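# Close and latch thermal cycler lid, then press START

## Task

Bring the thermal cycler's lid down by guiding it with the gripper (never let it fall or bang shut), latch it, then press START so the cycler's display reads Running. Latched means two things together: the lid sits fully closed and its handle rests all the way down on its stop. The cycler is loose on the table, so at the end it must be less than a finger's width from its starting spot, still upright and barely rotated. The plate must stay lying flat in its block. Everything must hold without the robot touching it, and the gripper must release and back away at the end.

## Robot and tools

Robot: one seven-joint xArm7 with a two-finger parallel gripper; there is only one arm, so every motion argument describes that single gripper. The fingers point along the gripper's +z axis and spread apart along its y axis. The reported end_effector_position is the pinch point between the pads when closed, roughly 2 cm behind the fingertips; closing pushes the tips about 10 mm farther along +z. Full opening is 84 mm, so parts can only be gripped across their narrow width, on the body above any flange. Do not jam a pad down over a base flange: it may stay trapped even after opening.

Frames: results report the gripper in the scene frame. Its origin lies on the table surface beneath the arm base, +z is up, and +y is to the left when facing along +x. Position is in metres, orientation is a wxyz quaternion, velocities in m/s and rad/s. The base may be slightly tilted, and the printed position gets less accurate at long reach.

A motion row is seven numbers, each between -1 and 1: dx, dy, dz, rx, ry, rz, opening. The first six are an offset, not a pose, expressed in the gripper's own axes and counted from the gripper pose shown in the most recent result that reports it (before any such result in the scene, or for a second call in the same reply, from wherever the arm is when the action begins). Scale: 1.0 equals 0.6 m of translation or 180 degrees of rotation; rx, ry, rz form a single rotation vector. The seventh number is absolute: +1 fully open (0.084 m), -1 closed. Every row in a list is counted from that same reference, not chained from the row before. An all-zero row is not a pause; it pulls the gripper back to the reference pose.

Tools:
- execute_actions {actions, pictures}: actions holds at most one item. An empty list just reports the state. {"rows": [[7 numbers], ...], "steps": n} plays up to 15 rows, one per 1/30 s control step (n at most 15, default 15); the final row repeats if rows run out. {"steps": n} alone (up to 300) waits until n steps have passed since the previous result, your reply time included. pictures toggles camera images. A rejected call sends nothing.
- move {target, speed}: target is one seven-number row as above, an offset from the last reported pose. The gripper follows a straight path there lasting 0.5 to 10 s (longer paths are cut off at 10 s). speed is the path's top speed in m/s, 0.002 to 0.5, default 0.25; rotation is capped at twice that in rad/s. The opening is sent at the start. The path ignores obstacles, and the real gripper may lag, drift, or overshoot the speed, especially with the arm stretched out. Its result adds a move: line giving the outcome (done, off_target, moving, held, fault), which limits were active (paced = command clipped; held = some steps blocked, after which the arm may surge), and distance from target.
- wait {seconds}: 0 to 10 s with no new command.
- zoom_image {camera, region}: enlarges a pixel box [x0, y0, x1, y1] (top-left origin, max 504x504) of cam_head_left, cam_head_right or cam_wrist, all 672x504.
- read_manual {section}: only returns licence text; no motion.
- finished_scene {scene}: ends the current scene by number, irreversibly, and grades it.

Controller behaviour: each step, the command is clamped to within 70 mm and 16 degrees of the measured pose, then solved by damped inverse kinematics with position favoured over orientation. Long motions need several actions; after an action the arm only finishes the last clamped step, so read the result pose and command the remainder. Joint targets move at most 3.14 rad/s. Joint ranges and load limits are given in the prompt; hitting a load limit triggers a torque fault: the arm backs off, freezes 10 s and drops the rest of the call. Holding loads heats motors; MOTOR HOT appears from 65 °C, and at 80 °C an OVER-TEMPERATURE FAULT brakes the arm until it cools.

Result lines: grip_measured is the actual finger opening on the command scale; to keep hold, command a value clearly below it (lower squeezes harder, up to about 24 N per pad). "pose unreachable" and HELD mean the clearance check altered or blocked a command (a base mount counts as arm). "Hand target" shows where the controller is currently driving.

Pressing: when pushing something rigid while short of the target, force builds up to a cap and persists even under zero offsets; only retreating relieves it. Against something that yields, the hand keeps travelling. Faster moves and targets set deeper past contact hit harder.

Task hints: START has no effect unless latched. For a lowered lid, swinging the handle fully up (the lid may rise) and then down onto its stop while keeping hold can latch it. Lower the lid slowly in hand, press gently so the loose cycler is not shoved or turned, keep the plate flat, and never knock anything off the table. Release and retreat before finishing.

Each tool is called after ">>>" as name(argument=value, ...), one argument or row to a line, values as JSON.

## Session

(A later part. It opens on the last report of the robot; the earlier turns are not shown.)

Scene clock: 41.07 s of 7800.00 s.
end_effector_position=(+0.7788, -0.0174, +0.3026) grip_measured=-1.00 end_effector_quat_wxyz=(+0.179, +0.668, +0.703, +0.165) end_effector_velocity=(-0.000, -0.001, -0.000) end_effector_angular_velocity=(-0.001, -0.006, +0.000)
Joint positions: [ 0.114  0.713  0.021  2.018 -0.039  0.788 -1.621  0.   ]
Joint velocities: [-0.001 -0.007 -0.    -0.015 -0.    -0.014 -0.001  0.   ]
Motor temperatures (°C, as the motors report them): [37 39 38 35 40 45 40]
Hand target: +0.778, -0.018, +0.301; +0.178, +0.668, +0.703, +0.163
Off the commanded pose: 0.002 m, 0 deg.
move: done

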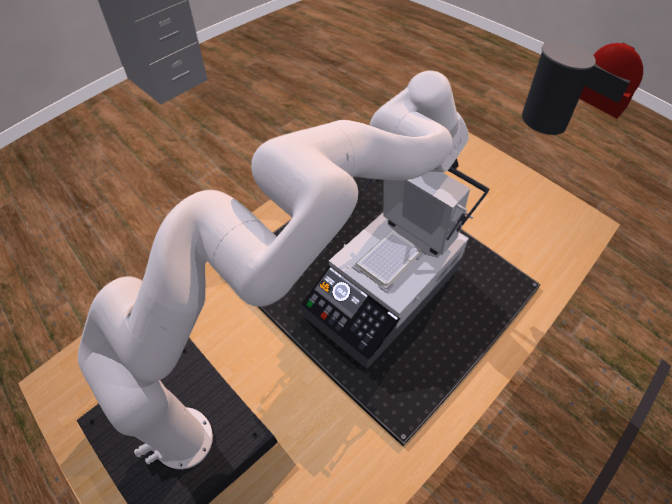

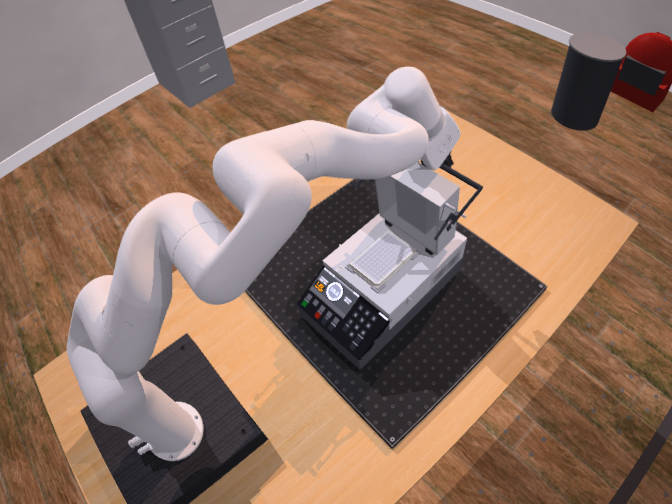

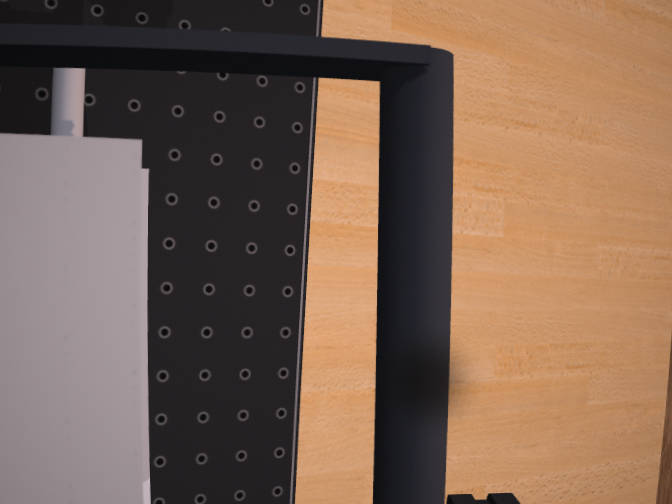

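>>> move(
  target=[0,0.012,0,0,0,0,-1],
  speed=0.02,
)

Scene clock: 42.80 s of 7800.00 s.
end_effector_position=(+0.7840, -0.0172, +0.3023) grip_measured=-1.00 end_effector_quat_wxyz=(+0.177, +0.669, +0.704, +0.162) end_effector_velocity=(+0.002, +0.000, +0.002) end_effector_angular_velocity=(-0.000, -0.002, +0.000)
Joint positions: [ 0.115  0.747  0.021  2.077 -0.038  0.82  -1.621  0.   ]
Joint velocities: [ 0.     0.008  0.001  0.018 -0.     0.009 -0.     0.   ]
Motor temperatures (°C, as the motors report them): [37 39 38 35 40 45 40]
Hand target: +0.785, -0.017, +0.306; +0.179, +0.668, +0.703, +0.165
Off the commanded pose: 0.004 m, 0 deg.
move: off_target

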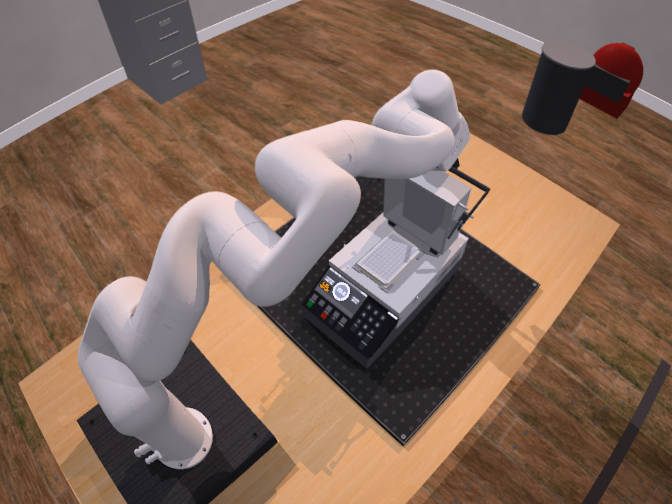

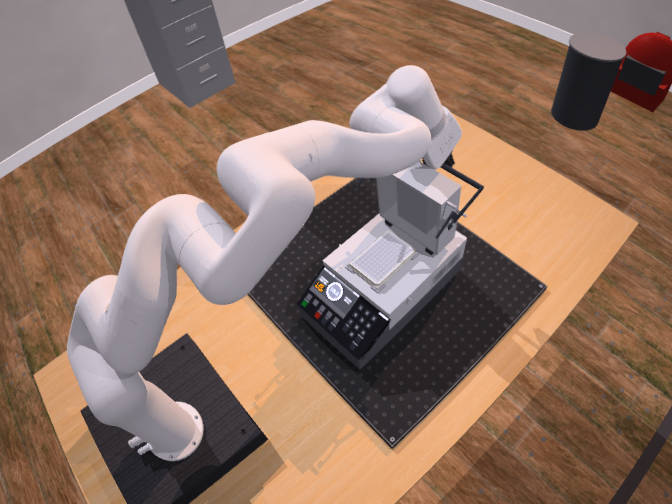

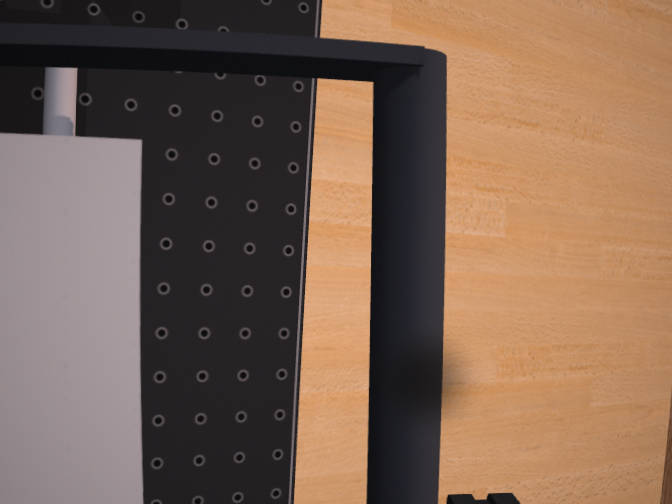

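>>> move(
  target=[0,-0.04,-0.032,0,0,0,-1],
  speed=0.025,
)

>>> move(
  target=[0,0.012,0,0,0,0,-1],
  speed=0.02,
)

Scene clock: 49.77 s of 7800.00 s.
end_effector_position=(+0.7540, -0.0183, +0.3080) grip_measured=-1.00 end_effector_quat_wxyz=(+0.177, +0.669, +0.704, +0.162) end_effector_velocity=(-0.001, +0.000, -0.000) end_effector_angular_velocity=(+0.001, -0.001, +0.000)
Joint positions: [ 0.11   0.601  0.022  1.853 -0.038  0.742 -1.621  0.   ]
Joint velocities: [ 0.    -0.005  0.    -0.009  0.001 -0.006 -0.     0.   ]
Motor temperatures (°C, as the motors report them): [37 39 38 36 40 45 40]
Hand target: +0.754, -0.018, +0.308; +0.177, +0.669, +0.704, +0.162
Off the commanded pose: 0.000 m, 0 deg.
After step 90, 2.43 s passed at rest.
move: done

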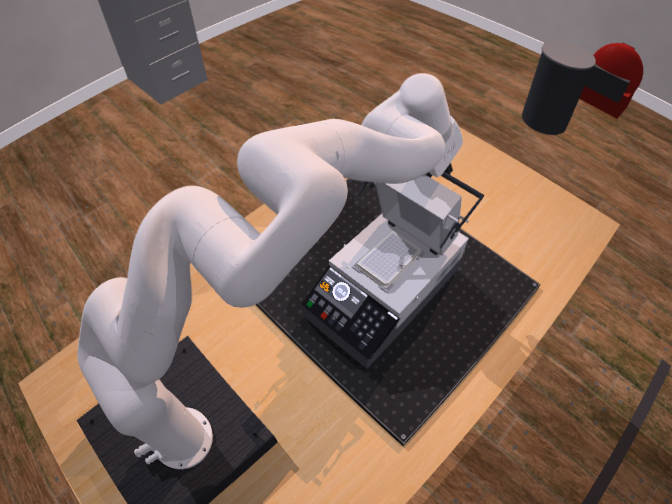

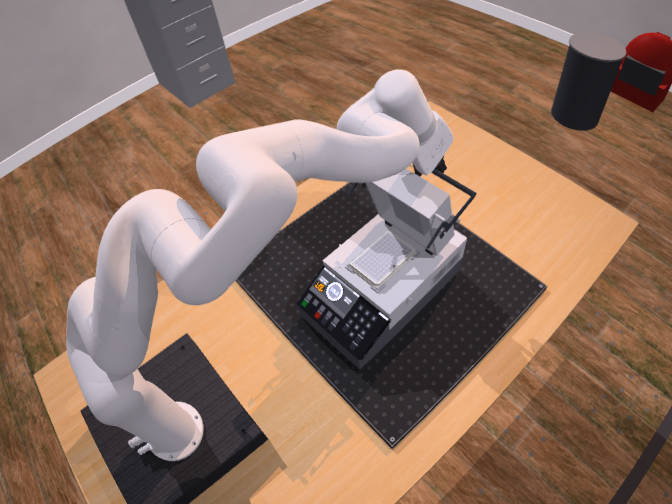

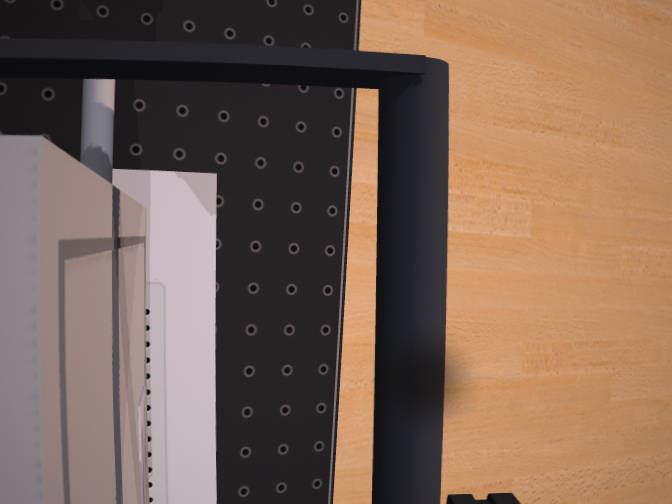

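Scene clock: 50.47 s of 7800.00 s.
end_effector_position=(+0.7603, -0.0178, +0.3112) grip_measured=-1.00 end_effector_quat_wxyz=(+0.177, +0.669, +0.704, +0.162) end_effector_velocity=(+0.001, -0.000, -0.000) end_effector_angular_velocity=(-0.001, +0.002, -0.001)
Joint positions: [ 0.111  0.627  0.022  1.904 -0.038  0.767 -1.621  0.   ]
Joint velocities: [-0.     0.008 -0.     0.013 -0.001  0.007  0.     0.   ]
Motor temperatures (°C, as the motors report them): [37 39 38 36 40 45 40]
Hand target: +0.760, -0.018, +0.311; +0.177, +0.669, +0.704, +0.162
Off the commanded pose: 0.000 m, 0 deg.
move: done

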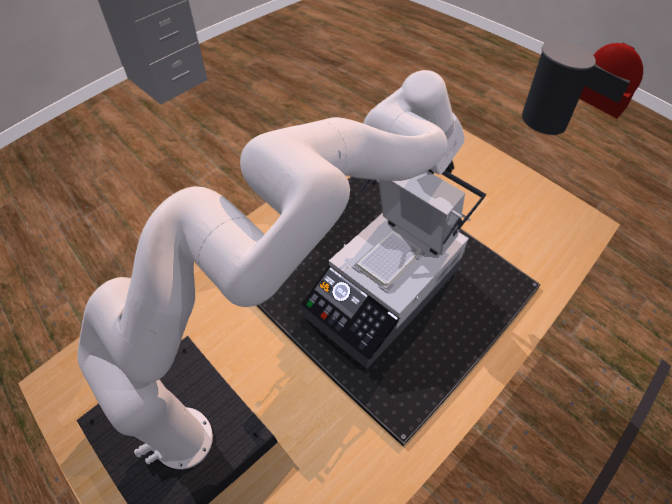

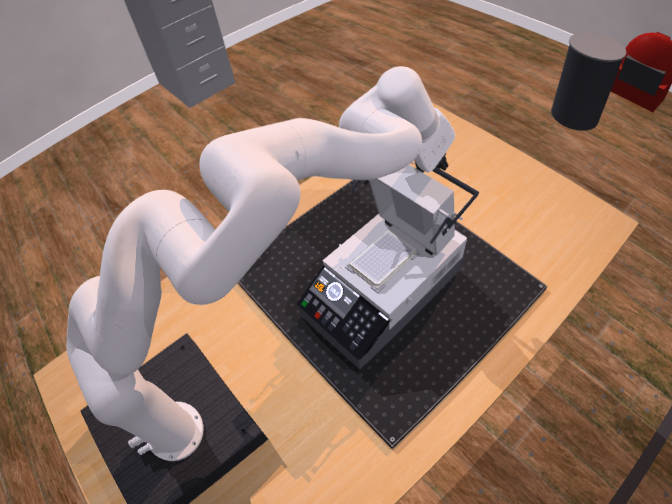

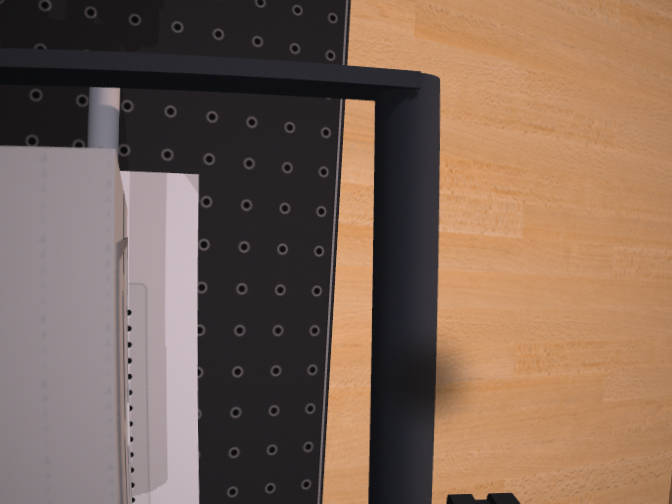

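>>> move(
  target=[0,-0.055,-0.028,0,0,0,-1],
  speed=0.025,
)

>>> move(
  target=[0,0.008,0,0,0,0,-1],
  speed=0.02,
)

Scene clock: 53.10 s of 7800.00 s.
end_effector_position=(+0.7234, -0.0195, +0.3107) grip_measured=-1.00 end_effector_quat_wxyz=(+0.177, +0.669, +0.704, +0.162) end_effector_velocity=(-0.001, -0.000, -0.000) end_effector_angular_velocity=(-0.000, -0.000, -0.000)
Joint positions: [ 0.105  0.478  0.023  1.666 -0.036  0.678 -1.623  0.   ]
Joint velocities: [ 0.    -0.005 -0.001 -0.009  0.    -0.004 -0.     0.   ]
Motor temperatures (°C, as the motors report them): [37 39 38 36 40 45 40]
Hand target: +0.723, -0.019, +0.311; +0.177, +0.669, +0.704, +0.162
Off the commanded pose: 0.000 m, 0 deg.
move: done

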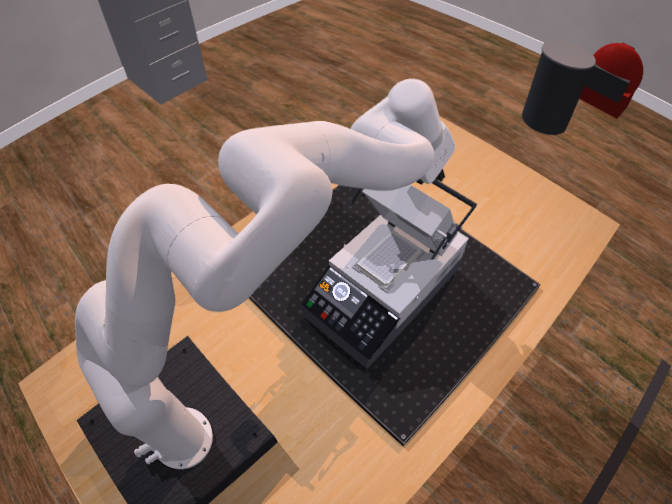

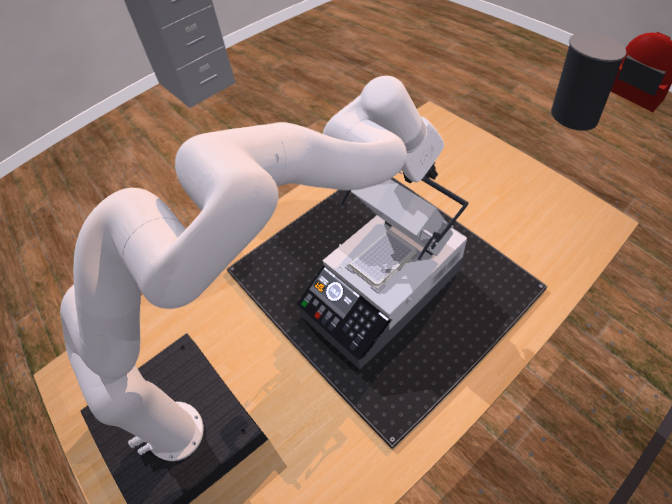

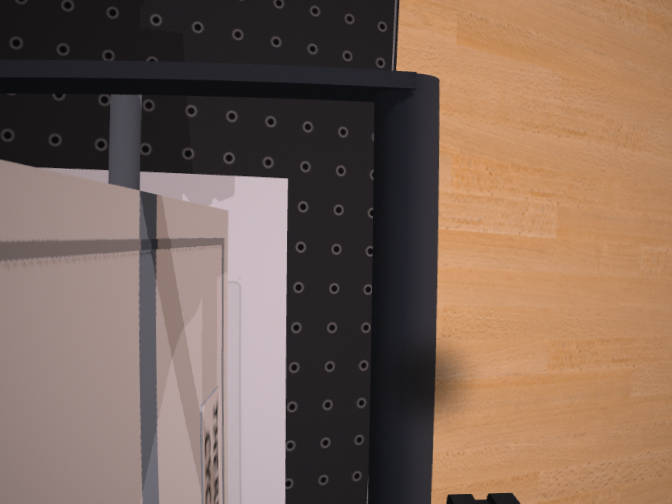

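Scene clock: 53.80 s of 7800.00 s.
end_effector_position=(+0.7276, -0.0191, +0.3128) grip_measured=-1.00 end_effector_quat_wxyz=(+0.177, +0.669, +0.704, +0.162) end_effector_velocity=(+0.000, -0.001, -0.001) end_effector_angular_velocity=(+0.001, +0.003, -0.001)
Joint positions: [ 0.106  0.492  0.023  1.694 -0.036  0.692 -1.622  0.   ]
Joint velocities: [-0.001  0.003 -0.     0.005  0.001  0.005 -0.     0.   ]
Motor temperatures (°C, as the motors report them): [37 39 38 36 40 45 40]
Hand target: +0.728, -0.019, +0.313; +0.177, +0.669, +0.704, +0.162
Off the commanded pose: 0.000 m, 0 deg.
move: done

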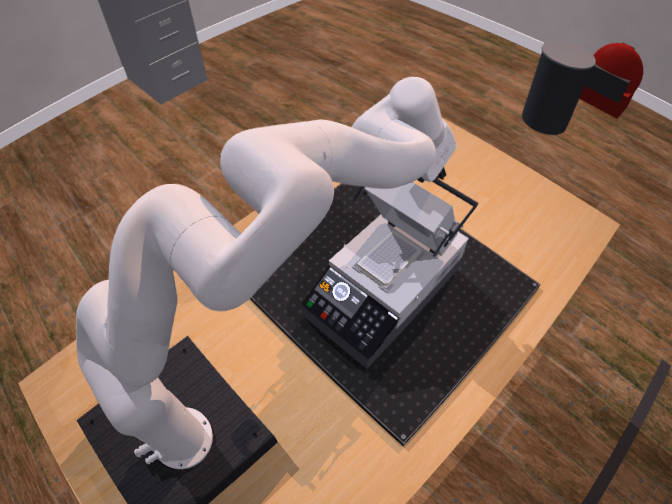

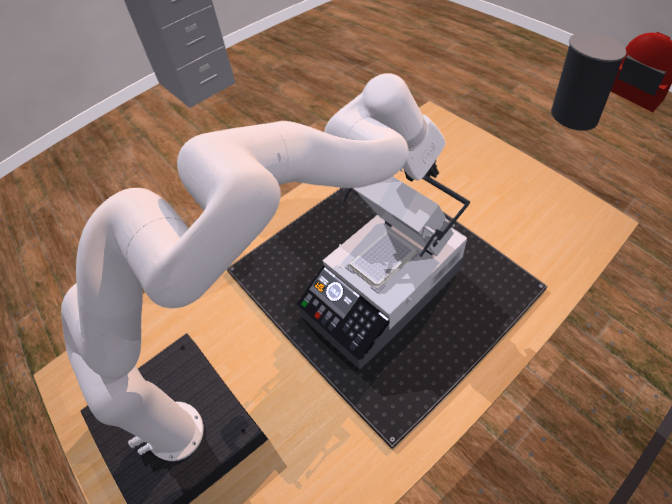

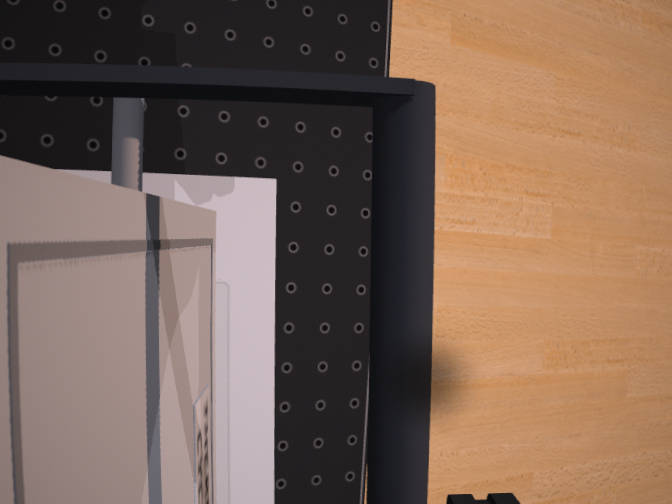

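>>> move(
  target=[0,-0.048,-0.02,0,0,0,-1],
  speed=0.025,
)

>>> move(
  target=[0,0.008,0,0,0,0,-1],
  speed=0.02,
)

Scene clock: 56.40 s of 7800.00 s.
end_effector_position=(+0.6965, -0.0205, +0.3095) grip_measured=-1.00 end_effector_quat_wxyz=(+0.177, +0.669, +0.704, +0.161) end_effector_velocity=(-0.001, +0.000, +0.001) end_effector_angular_velocity=(+0.001, -0.003, -0.000)
Joint positions: [ 0.1    0.382  0.024  1.519 -0.033  0.628 -1.626  0.   ]
Joint velocities: [-0.    -0.005  0.    -0.006  0.001 -0.004 -0.     0.   ]
Motor temperatures (°C, as the motors report them): [37 39 38 36 40 45 40]
Hand target: +0.697, -0.021, +0.310; +0.177, +0.669, +0.704, +0.162
Off the commanded pose: 0.001 m, 0 deg.
move: done

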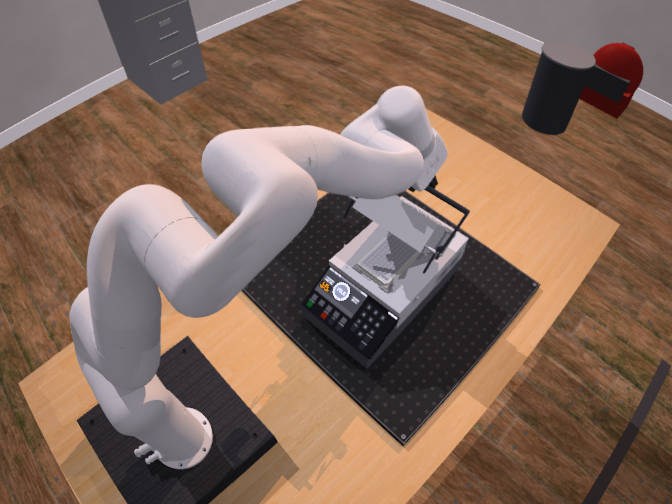

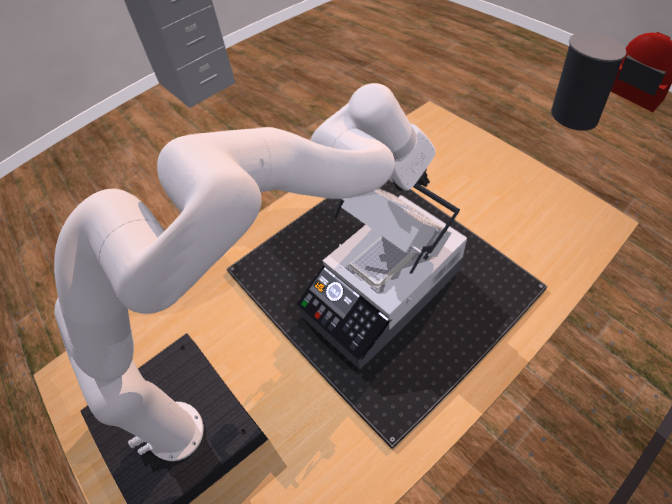

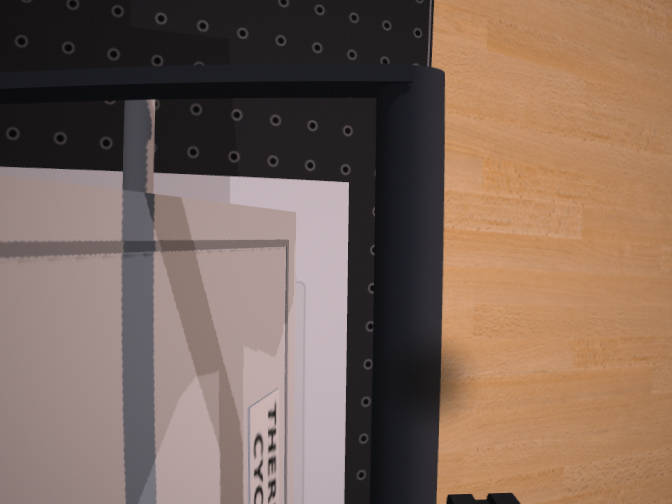

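Scene clock: 57.10 s of 7800.00 s.
end_effector_position=(+0.7006, -0.0202, +0.3118) grip_measured=-1.00 end_effector_quat_wxyz=(+0.177, +0.669, +0.704, +0.162) end_effector_velocity=(+0.001, +0.000, +0.000) end_effector_angular_velocity=(-0.001, +0.002, +0.001)
Joint positions: [ 0.101  0.395  0.024  1.544 -0.034  0.641 -1.625  0.   ]
Joint velocities: [ 0.     0.003  0.     0.005 -0.001  0.004  0.001  0.   ]
Motor temperatures (°C, as the motors report them): [37 39 38 36 40 45 40]
Hand target: +0.701, -0.020, +0.312; +0.177, +0.669, +0.704, +0.161
Off the commanded pose: 0.000 m, 0 deg.
move: done

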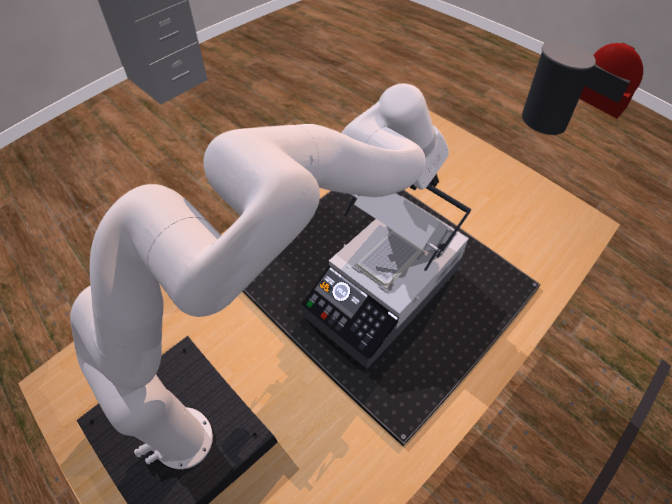

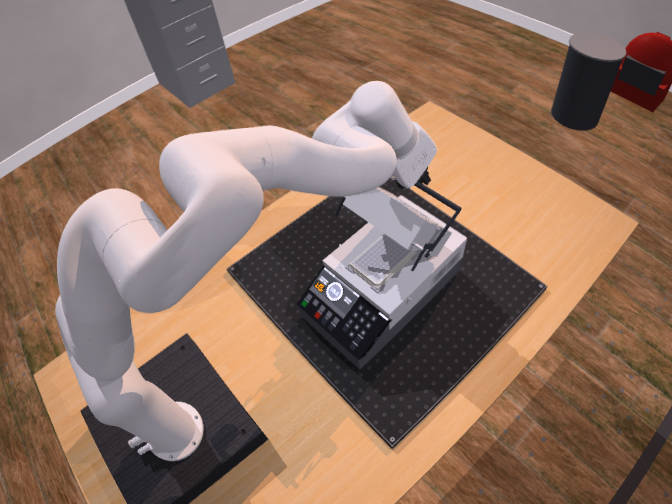

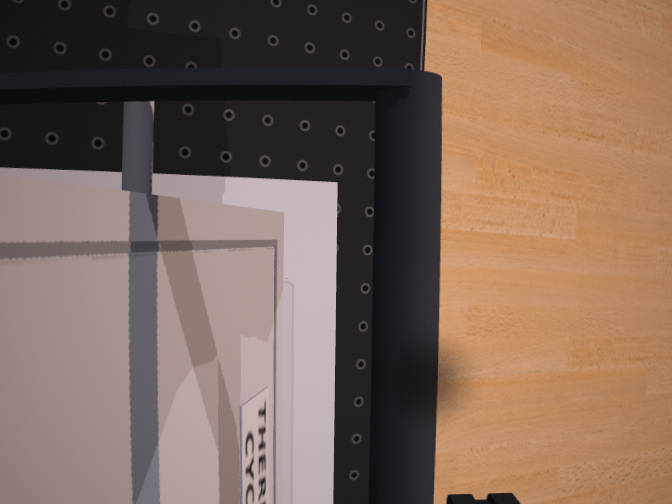

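>>> move(
  target=[0,-0.07,-0.018,0,0,0,-1],
  speed=0.025,
)

>>> move(
  target=[0,0.008,0,0,0,0,-1],
  speed=0.02,
)

Scene clock: 62.90 s of 7800.00 s.
end_effector_position=(+0.6586, -0.0223, +0.3020) grip_measured=-1.00 end_effector_quat_wxyz=(+0.177, +0.669, +0.704, +0.161) end_effector_velocity=(-0.001, +0.000, +0.000) end_effector_angular_velocity=(-0.000, -0.002, +0.000)
Joint positions: [ 0.093  0.263  0.024  1.325 -0.028  0.553 -1.632  0.   ]
Joint velocities: [-0.001 -0.004  0.001 -0.006 -0.    -0.003 -0.     0.   ]
Motor temperatures (°C, as the motors report them): [37 39 38 36 40 45 40]
Hand target: +0.659, -0.022, +0.302; +0.177, +0.669, +0.704, +0.161
Off the commanded pose: 0.000 m, 0 deg.
After step 90, 0.77 s passed at rest.
move: done

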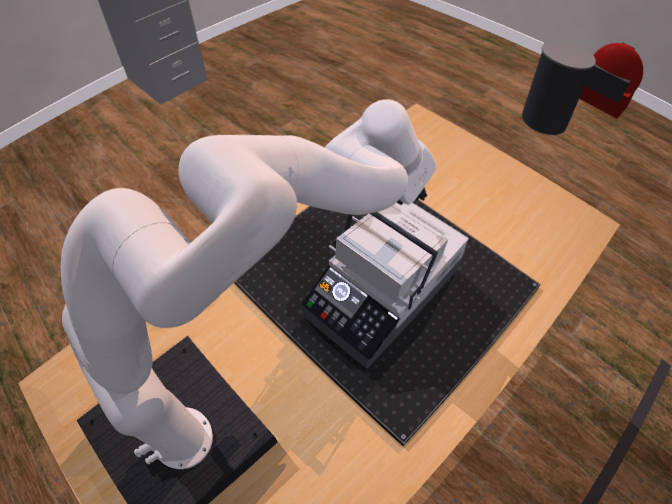

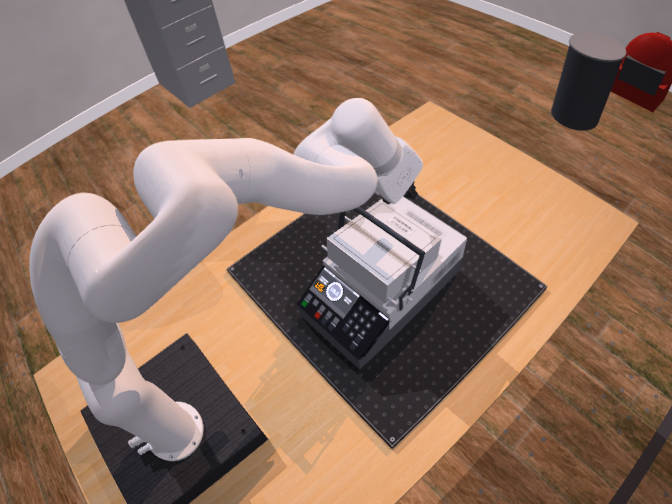

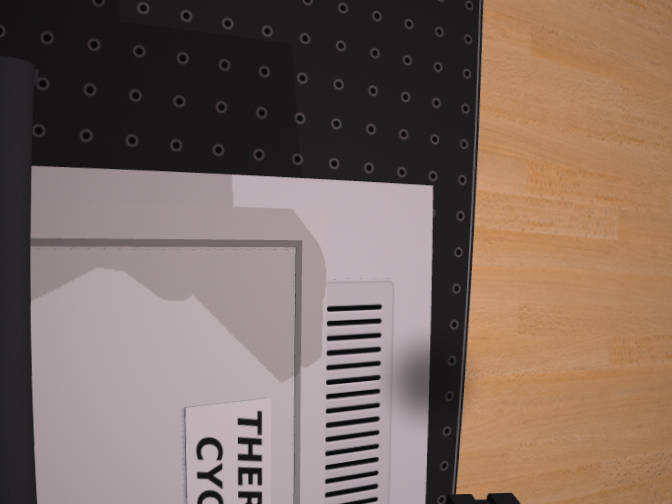

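Scene clock: 63.60 s of 7800.00 s.
end_effector_position=(+0.6628, -0.0221, +0.3042) grip_measured=-1.00 end_effector_quat_wxyz=(+0.177, +0.669, +0.704, +0.161) end_effector_velocity=(+0.001, +0.000, +0.001) end_effector_angular_velocity=(-0.000, -0.001, +0.000)
Joint positions: [ 0.094  0.274  0.024  1.347 -0.029  0.564 -1.632  0.   ]
Joint velocities: [ 0.     0.001  0.     0.003 -0.001  0.001  0.     0.   ]
Motor temperatures (°C, as the motors report them): [37 39 38 36 40 45 40]
Hand target: +0.663, -0.022, +0.304; +0.177, +0.669, +0.704, +0.161
Off the commanded pose: 0.000 m, 0 deg.
move: done

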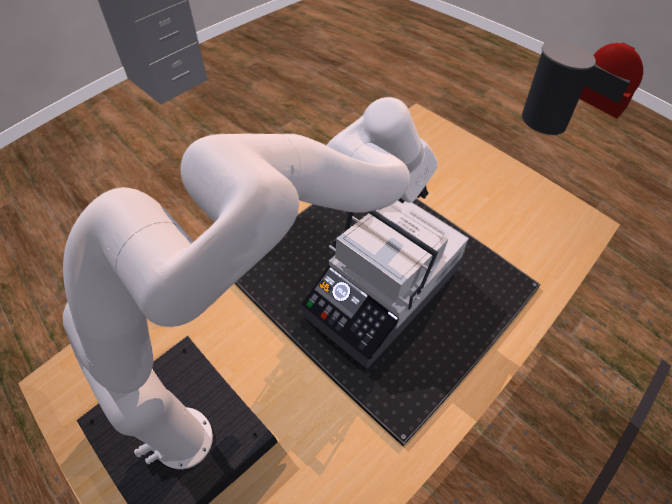

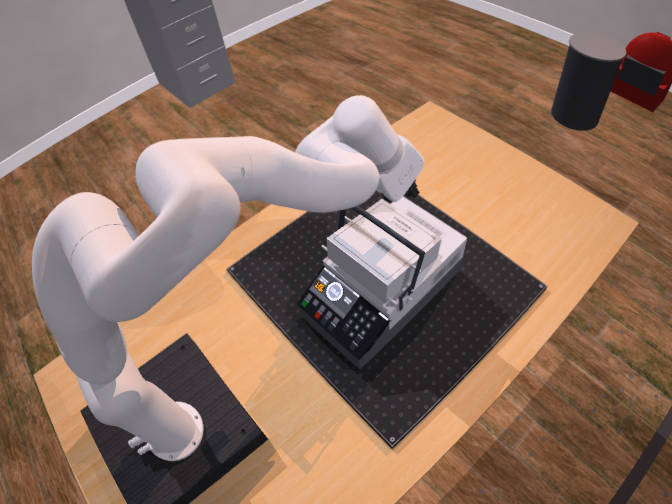

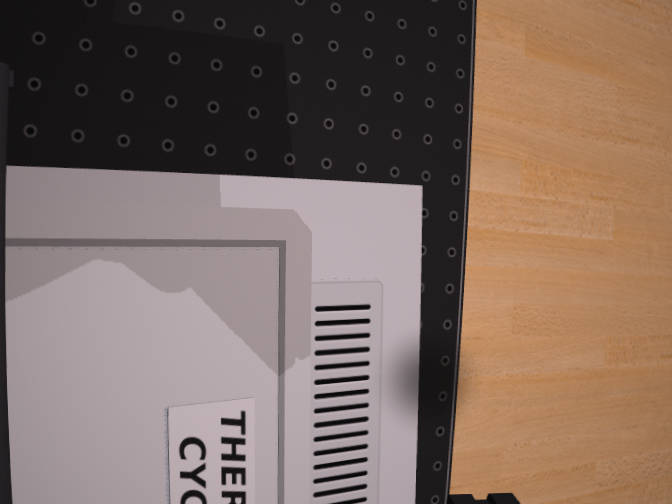

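>>> move(
  target=[0,-0.105,-0.115,0.155,0,0,0.2],
  speed=0.2,
)

Scene clock: 67.07 s of 7800.00 s.
end_effector_position=(+0.5752, -0.0241, +0.3358) grip_measured=+0.19 end_effector_quat_wxyz=(+0.010, +0.691, +0.722, -0.012) end_effector_velocity=(-0.001, -0.001, +0.003) end_effector_angular_velocity=(-0.002, +0.005, -0.000)
Joint positions: [ 0.109  0.295  0.02   1.653 -0.052  1.335 -1.617  0.052]
Joint velocities: [ 0.     0.    -0.     0.011 -0.002  0.015 -0.    -0.   ]
Motor temperatures (°C, as the motors report them): [37 39 38 37 40 45 40]
Hand target: +0.575, -0.024, +0.336; +0.010, +0.691, +0.722, -0.012
Off the commanded pose: 0.001 m, 0 deg.
move: done

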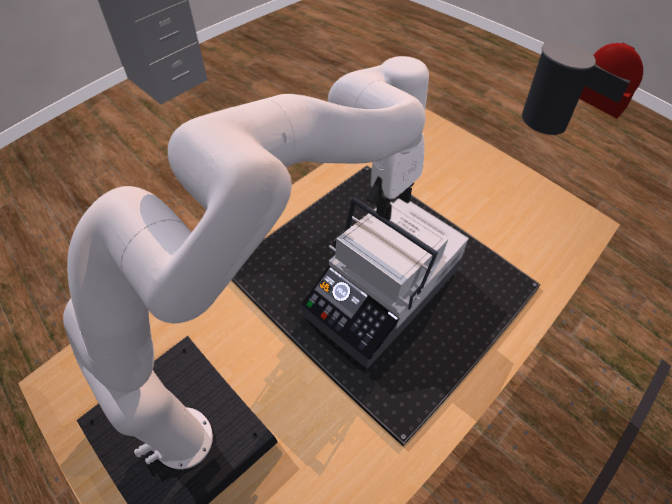

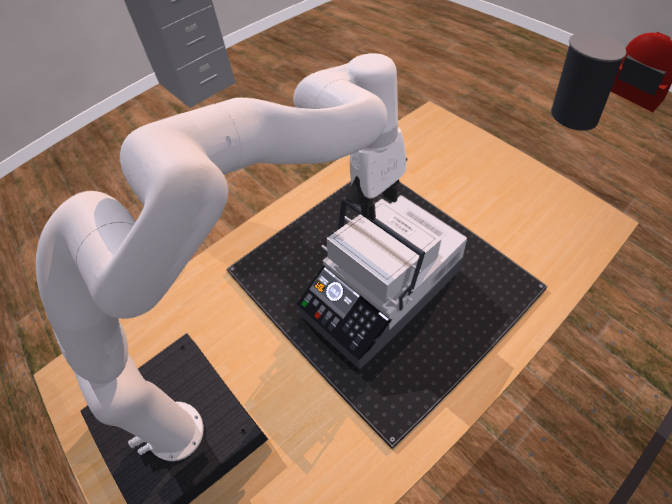

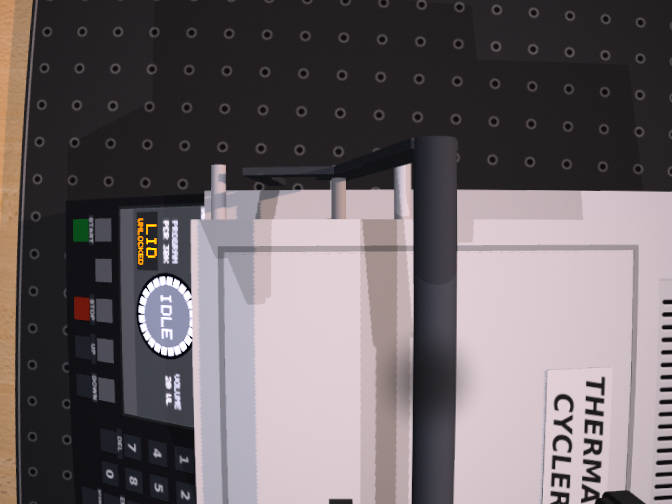

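>>> move(
  target=[0,-0.008,0.097,0,0,0,0.2],
  speed=0.08,
)

>>> move(
  target=[0,0,0,0,0,0,-0.9],
)

Scene clock: 69.67 s of 7800.00 s.
end_effector_position=(+0.5704, -0.0264, +0.2783) grip_measured=+0.19 end_effector_quat_wxyz=(+0.010, +0.691, +0.722, -0.012) end_effector_velocity=(-0.000, -0.000, -0.003) end_effector_angular_velocity=(+0.001, -0.000, -0.001)
Joint positions: [ 0.104  0.297  0.017  1.492 -0.055  1.171 -1.615  0.052]
Joint velocities: [ 0.     0.    -0.001 -0.008  0.001 -0.008 -0.    -0.   ]
Motor temperatures (°C, as the motors report them): [37 39 38 37 40 45 40]
Hand target: +0.570, -0.026, +0.278; +0.010, +0.691, +0.722, -0.012
Off the commanded pose: 0.001 m, 0 deg.
move: done

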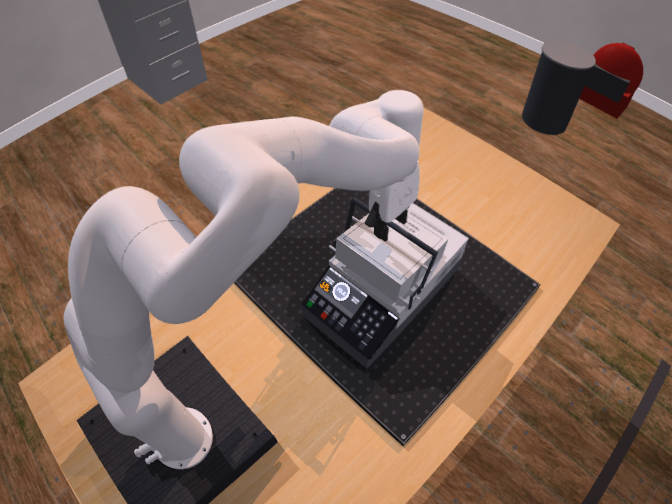

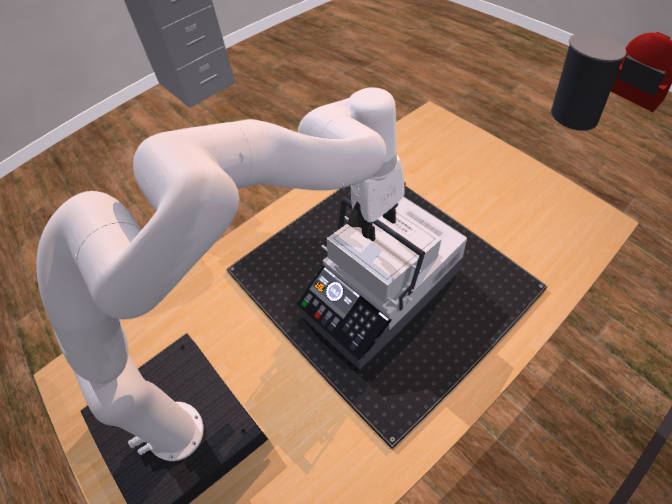

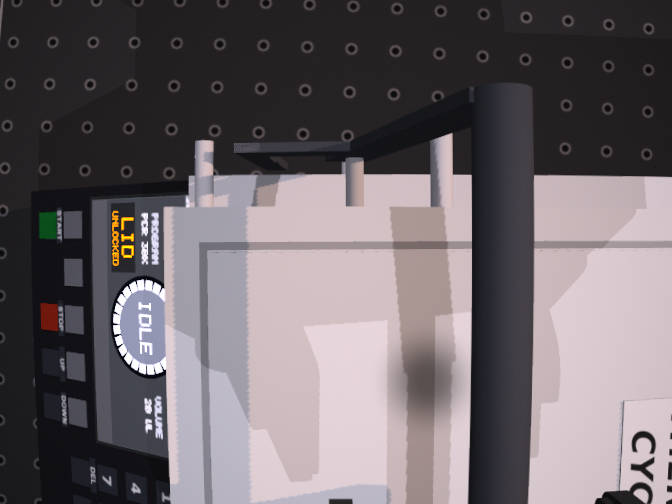

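Scene clock: 70.17 s of 7800.00 s.
end_effector_position=(+0.5705, -0.0263, +0.2784) grip_measured=-0.74 end_effector_quat_wxyz=(+0.010, +0.691, +0.722, -0.012) end_effector_velocity=(+0.000, +0.000, +0.000) end_effector_angular_velocity=(-0.000, -0.001, -0.000)
Joint positions: [ 0.104  0.297  0.017  1.492 -0.055  1.17  -1.615  0.012]
Joint velocities: [-0.     0.     0.001  0.    -0.001 -0.001  0.001  0.   ]
Motor temperatures (°C, as the motors report them): [37 39 38 37 40 45 40]
Hand target: +0.570, -0.026, +0.278; +0.010, +0.691, +0.722, -0.012
Off the commanded pose: 0.000 m, 0 deg.
move: done

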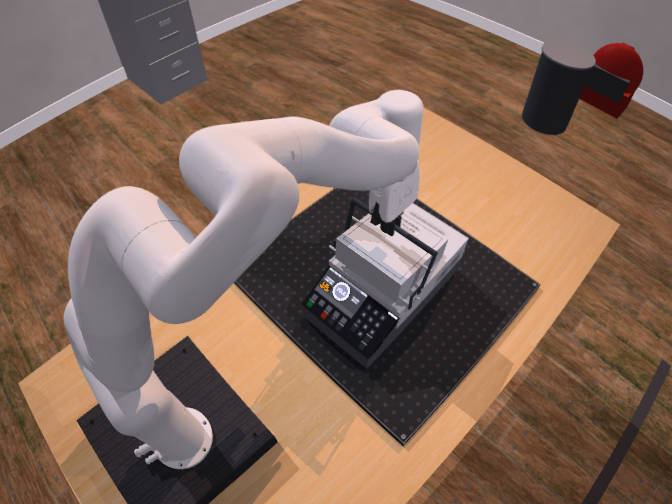

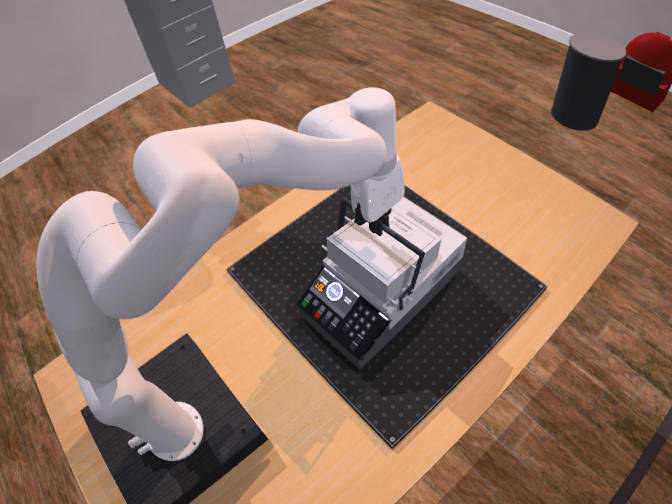

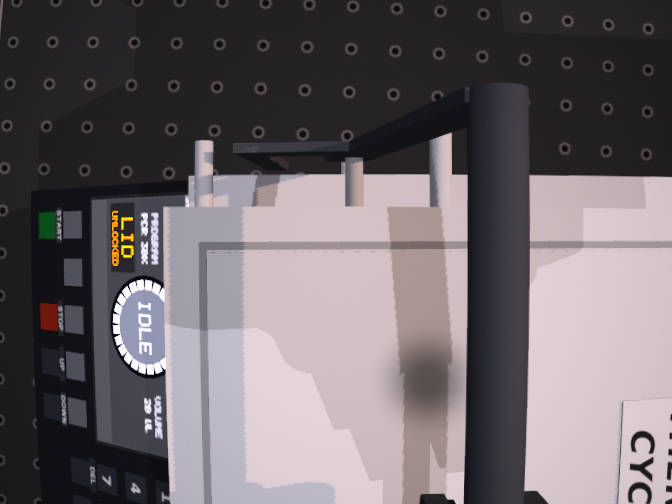

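>>> move(
  target=[0,-0.013,-0.002,-0.25,0,0,-0.3],
  speed=0.2,
)

>>> move(
  target=[0,0,0,0,0,0,-0.9],
)

Scene clock: 78.07 s of 7800.00 s.
end_effector_position=(+0.5626, -0.0275, +0.2804) grip_measured=-0.32 end_effector_quat_wxyz=(+0.280, +0.638, +0.670, +0.256) end_effector_velocity=(-0.000, +0.000, +0.000) end_effector_angular_velocity=(+0.006, -0.009, +0.005)
Joint positions: [ 0.158 -0.031 -0.023  0.675  0.203 -0.1   -1.843  0.03 ]
Joint velocities: [ 0.161  0.002 -0.119  0.005  0.236 -0.01  -0.208 -0.   ]
Motor temperatures (°C, as the motors report them): [37 39 38 37 40 45 40]
Hand target: +0.562, -0.027, +0.280; +0.280, +0.638, +0.670, +0.256
Off the commanded pose: 0.001 m, 1 deg.
After step 90, 2.50 s passed at rest.
move: done

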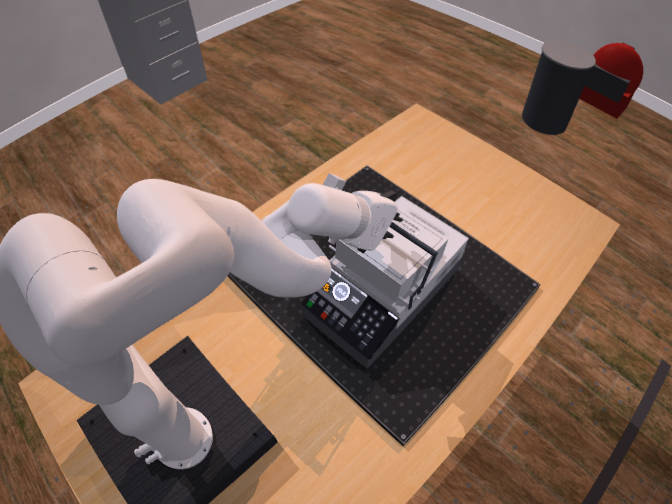

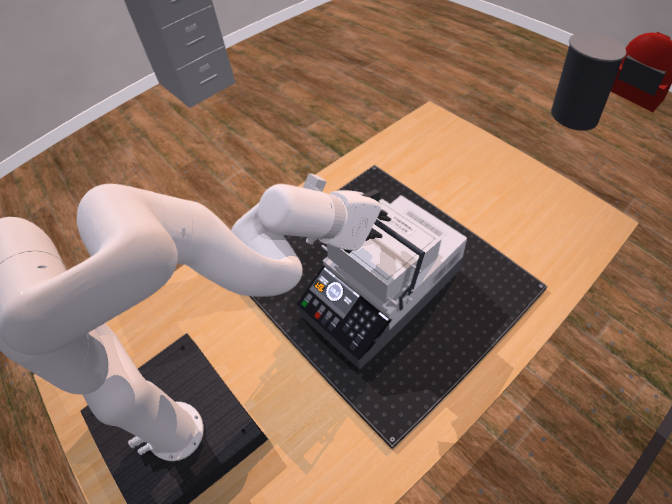

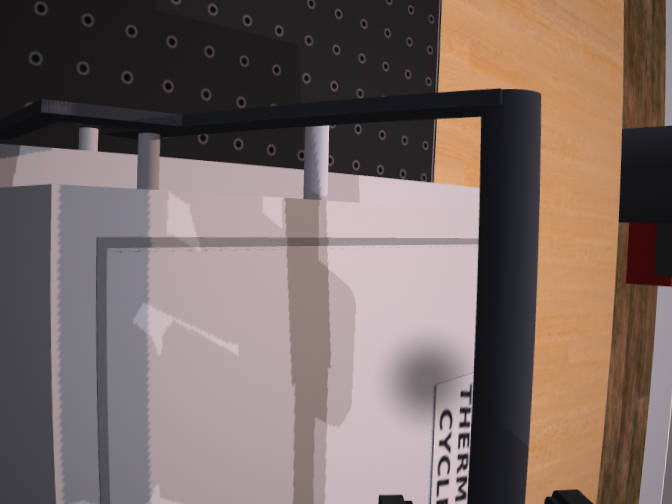

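Scene clock: 78.57 s of 7800.00 s.
end_effector_position=(+0.5627, -0.0273, +0.2807) grip_measured=-0.74 end_effector_quat_wxyz=(+0.280, +0.638, +0.670, +0.256) end_effector_velocity=(-0.000, +0.000, -0.000) end_effector_angular_velocity=(-0.001, +0.000, +0.002)
Joint positions: [ 0.161 -0.031 -0.025  0.676  0.208 -0.1   -1.846  0.012]
Joint velocities: [-0.005  0.     0.004 -0.001 -0.008 -0.     0.005  0.   ]
Motor temperatures (°C, as the motors report them): [37 39 38 37 40 45 40]
Hand target: +0.563, -0.027, +0.280; +0.280, +0.638, +0.670, +0.256
Off the commanded pose: 0.000 m, 0 deg.
move: done

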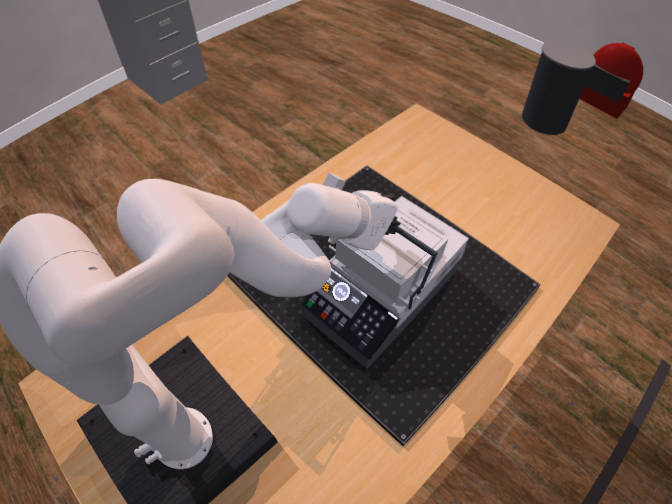

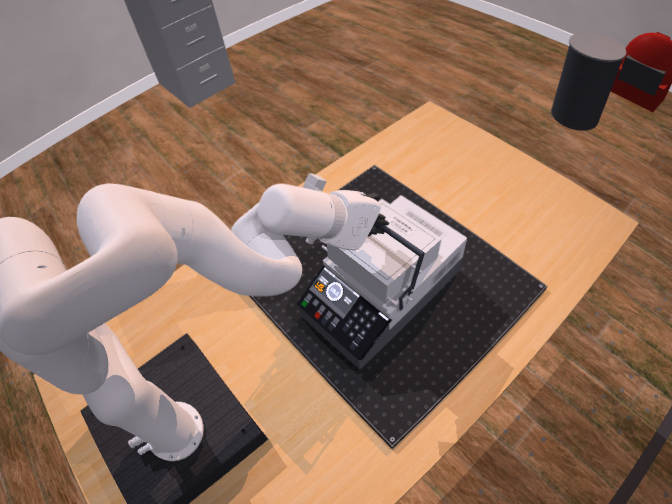

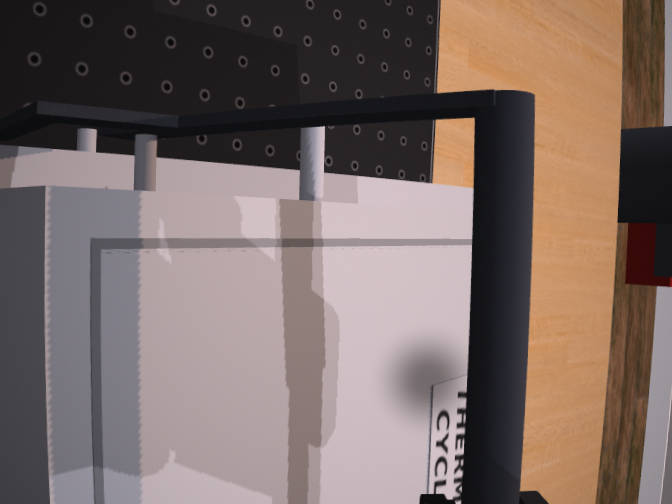

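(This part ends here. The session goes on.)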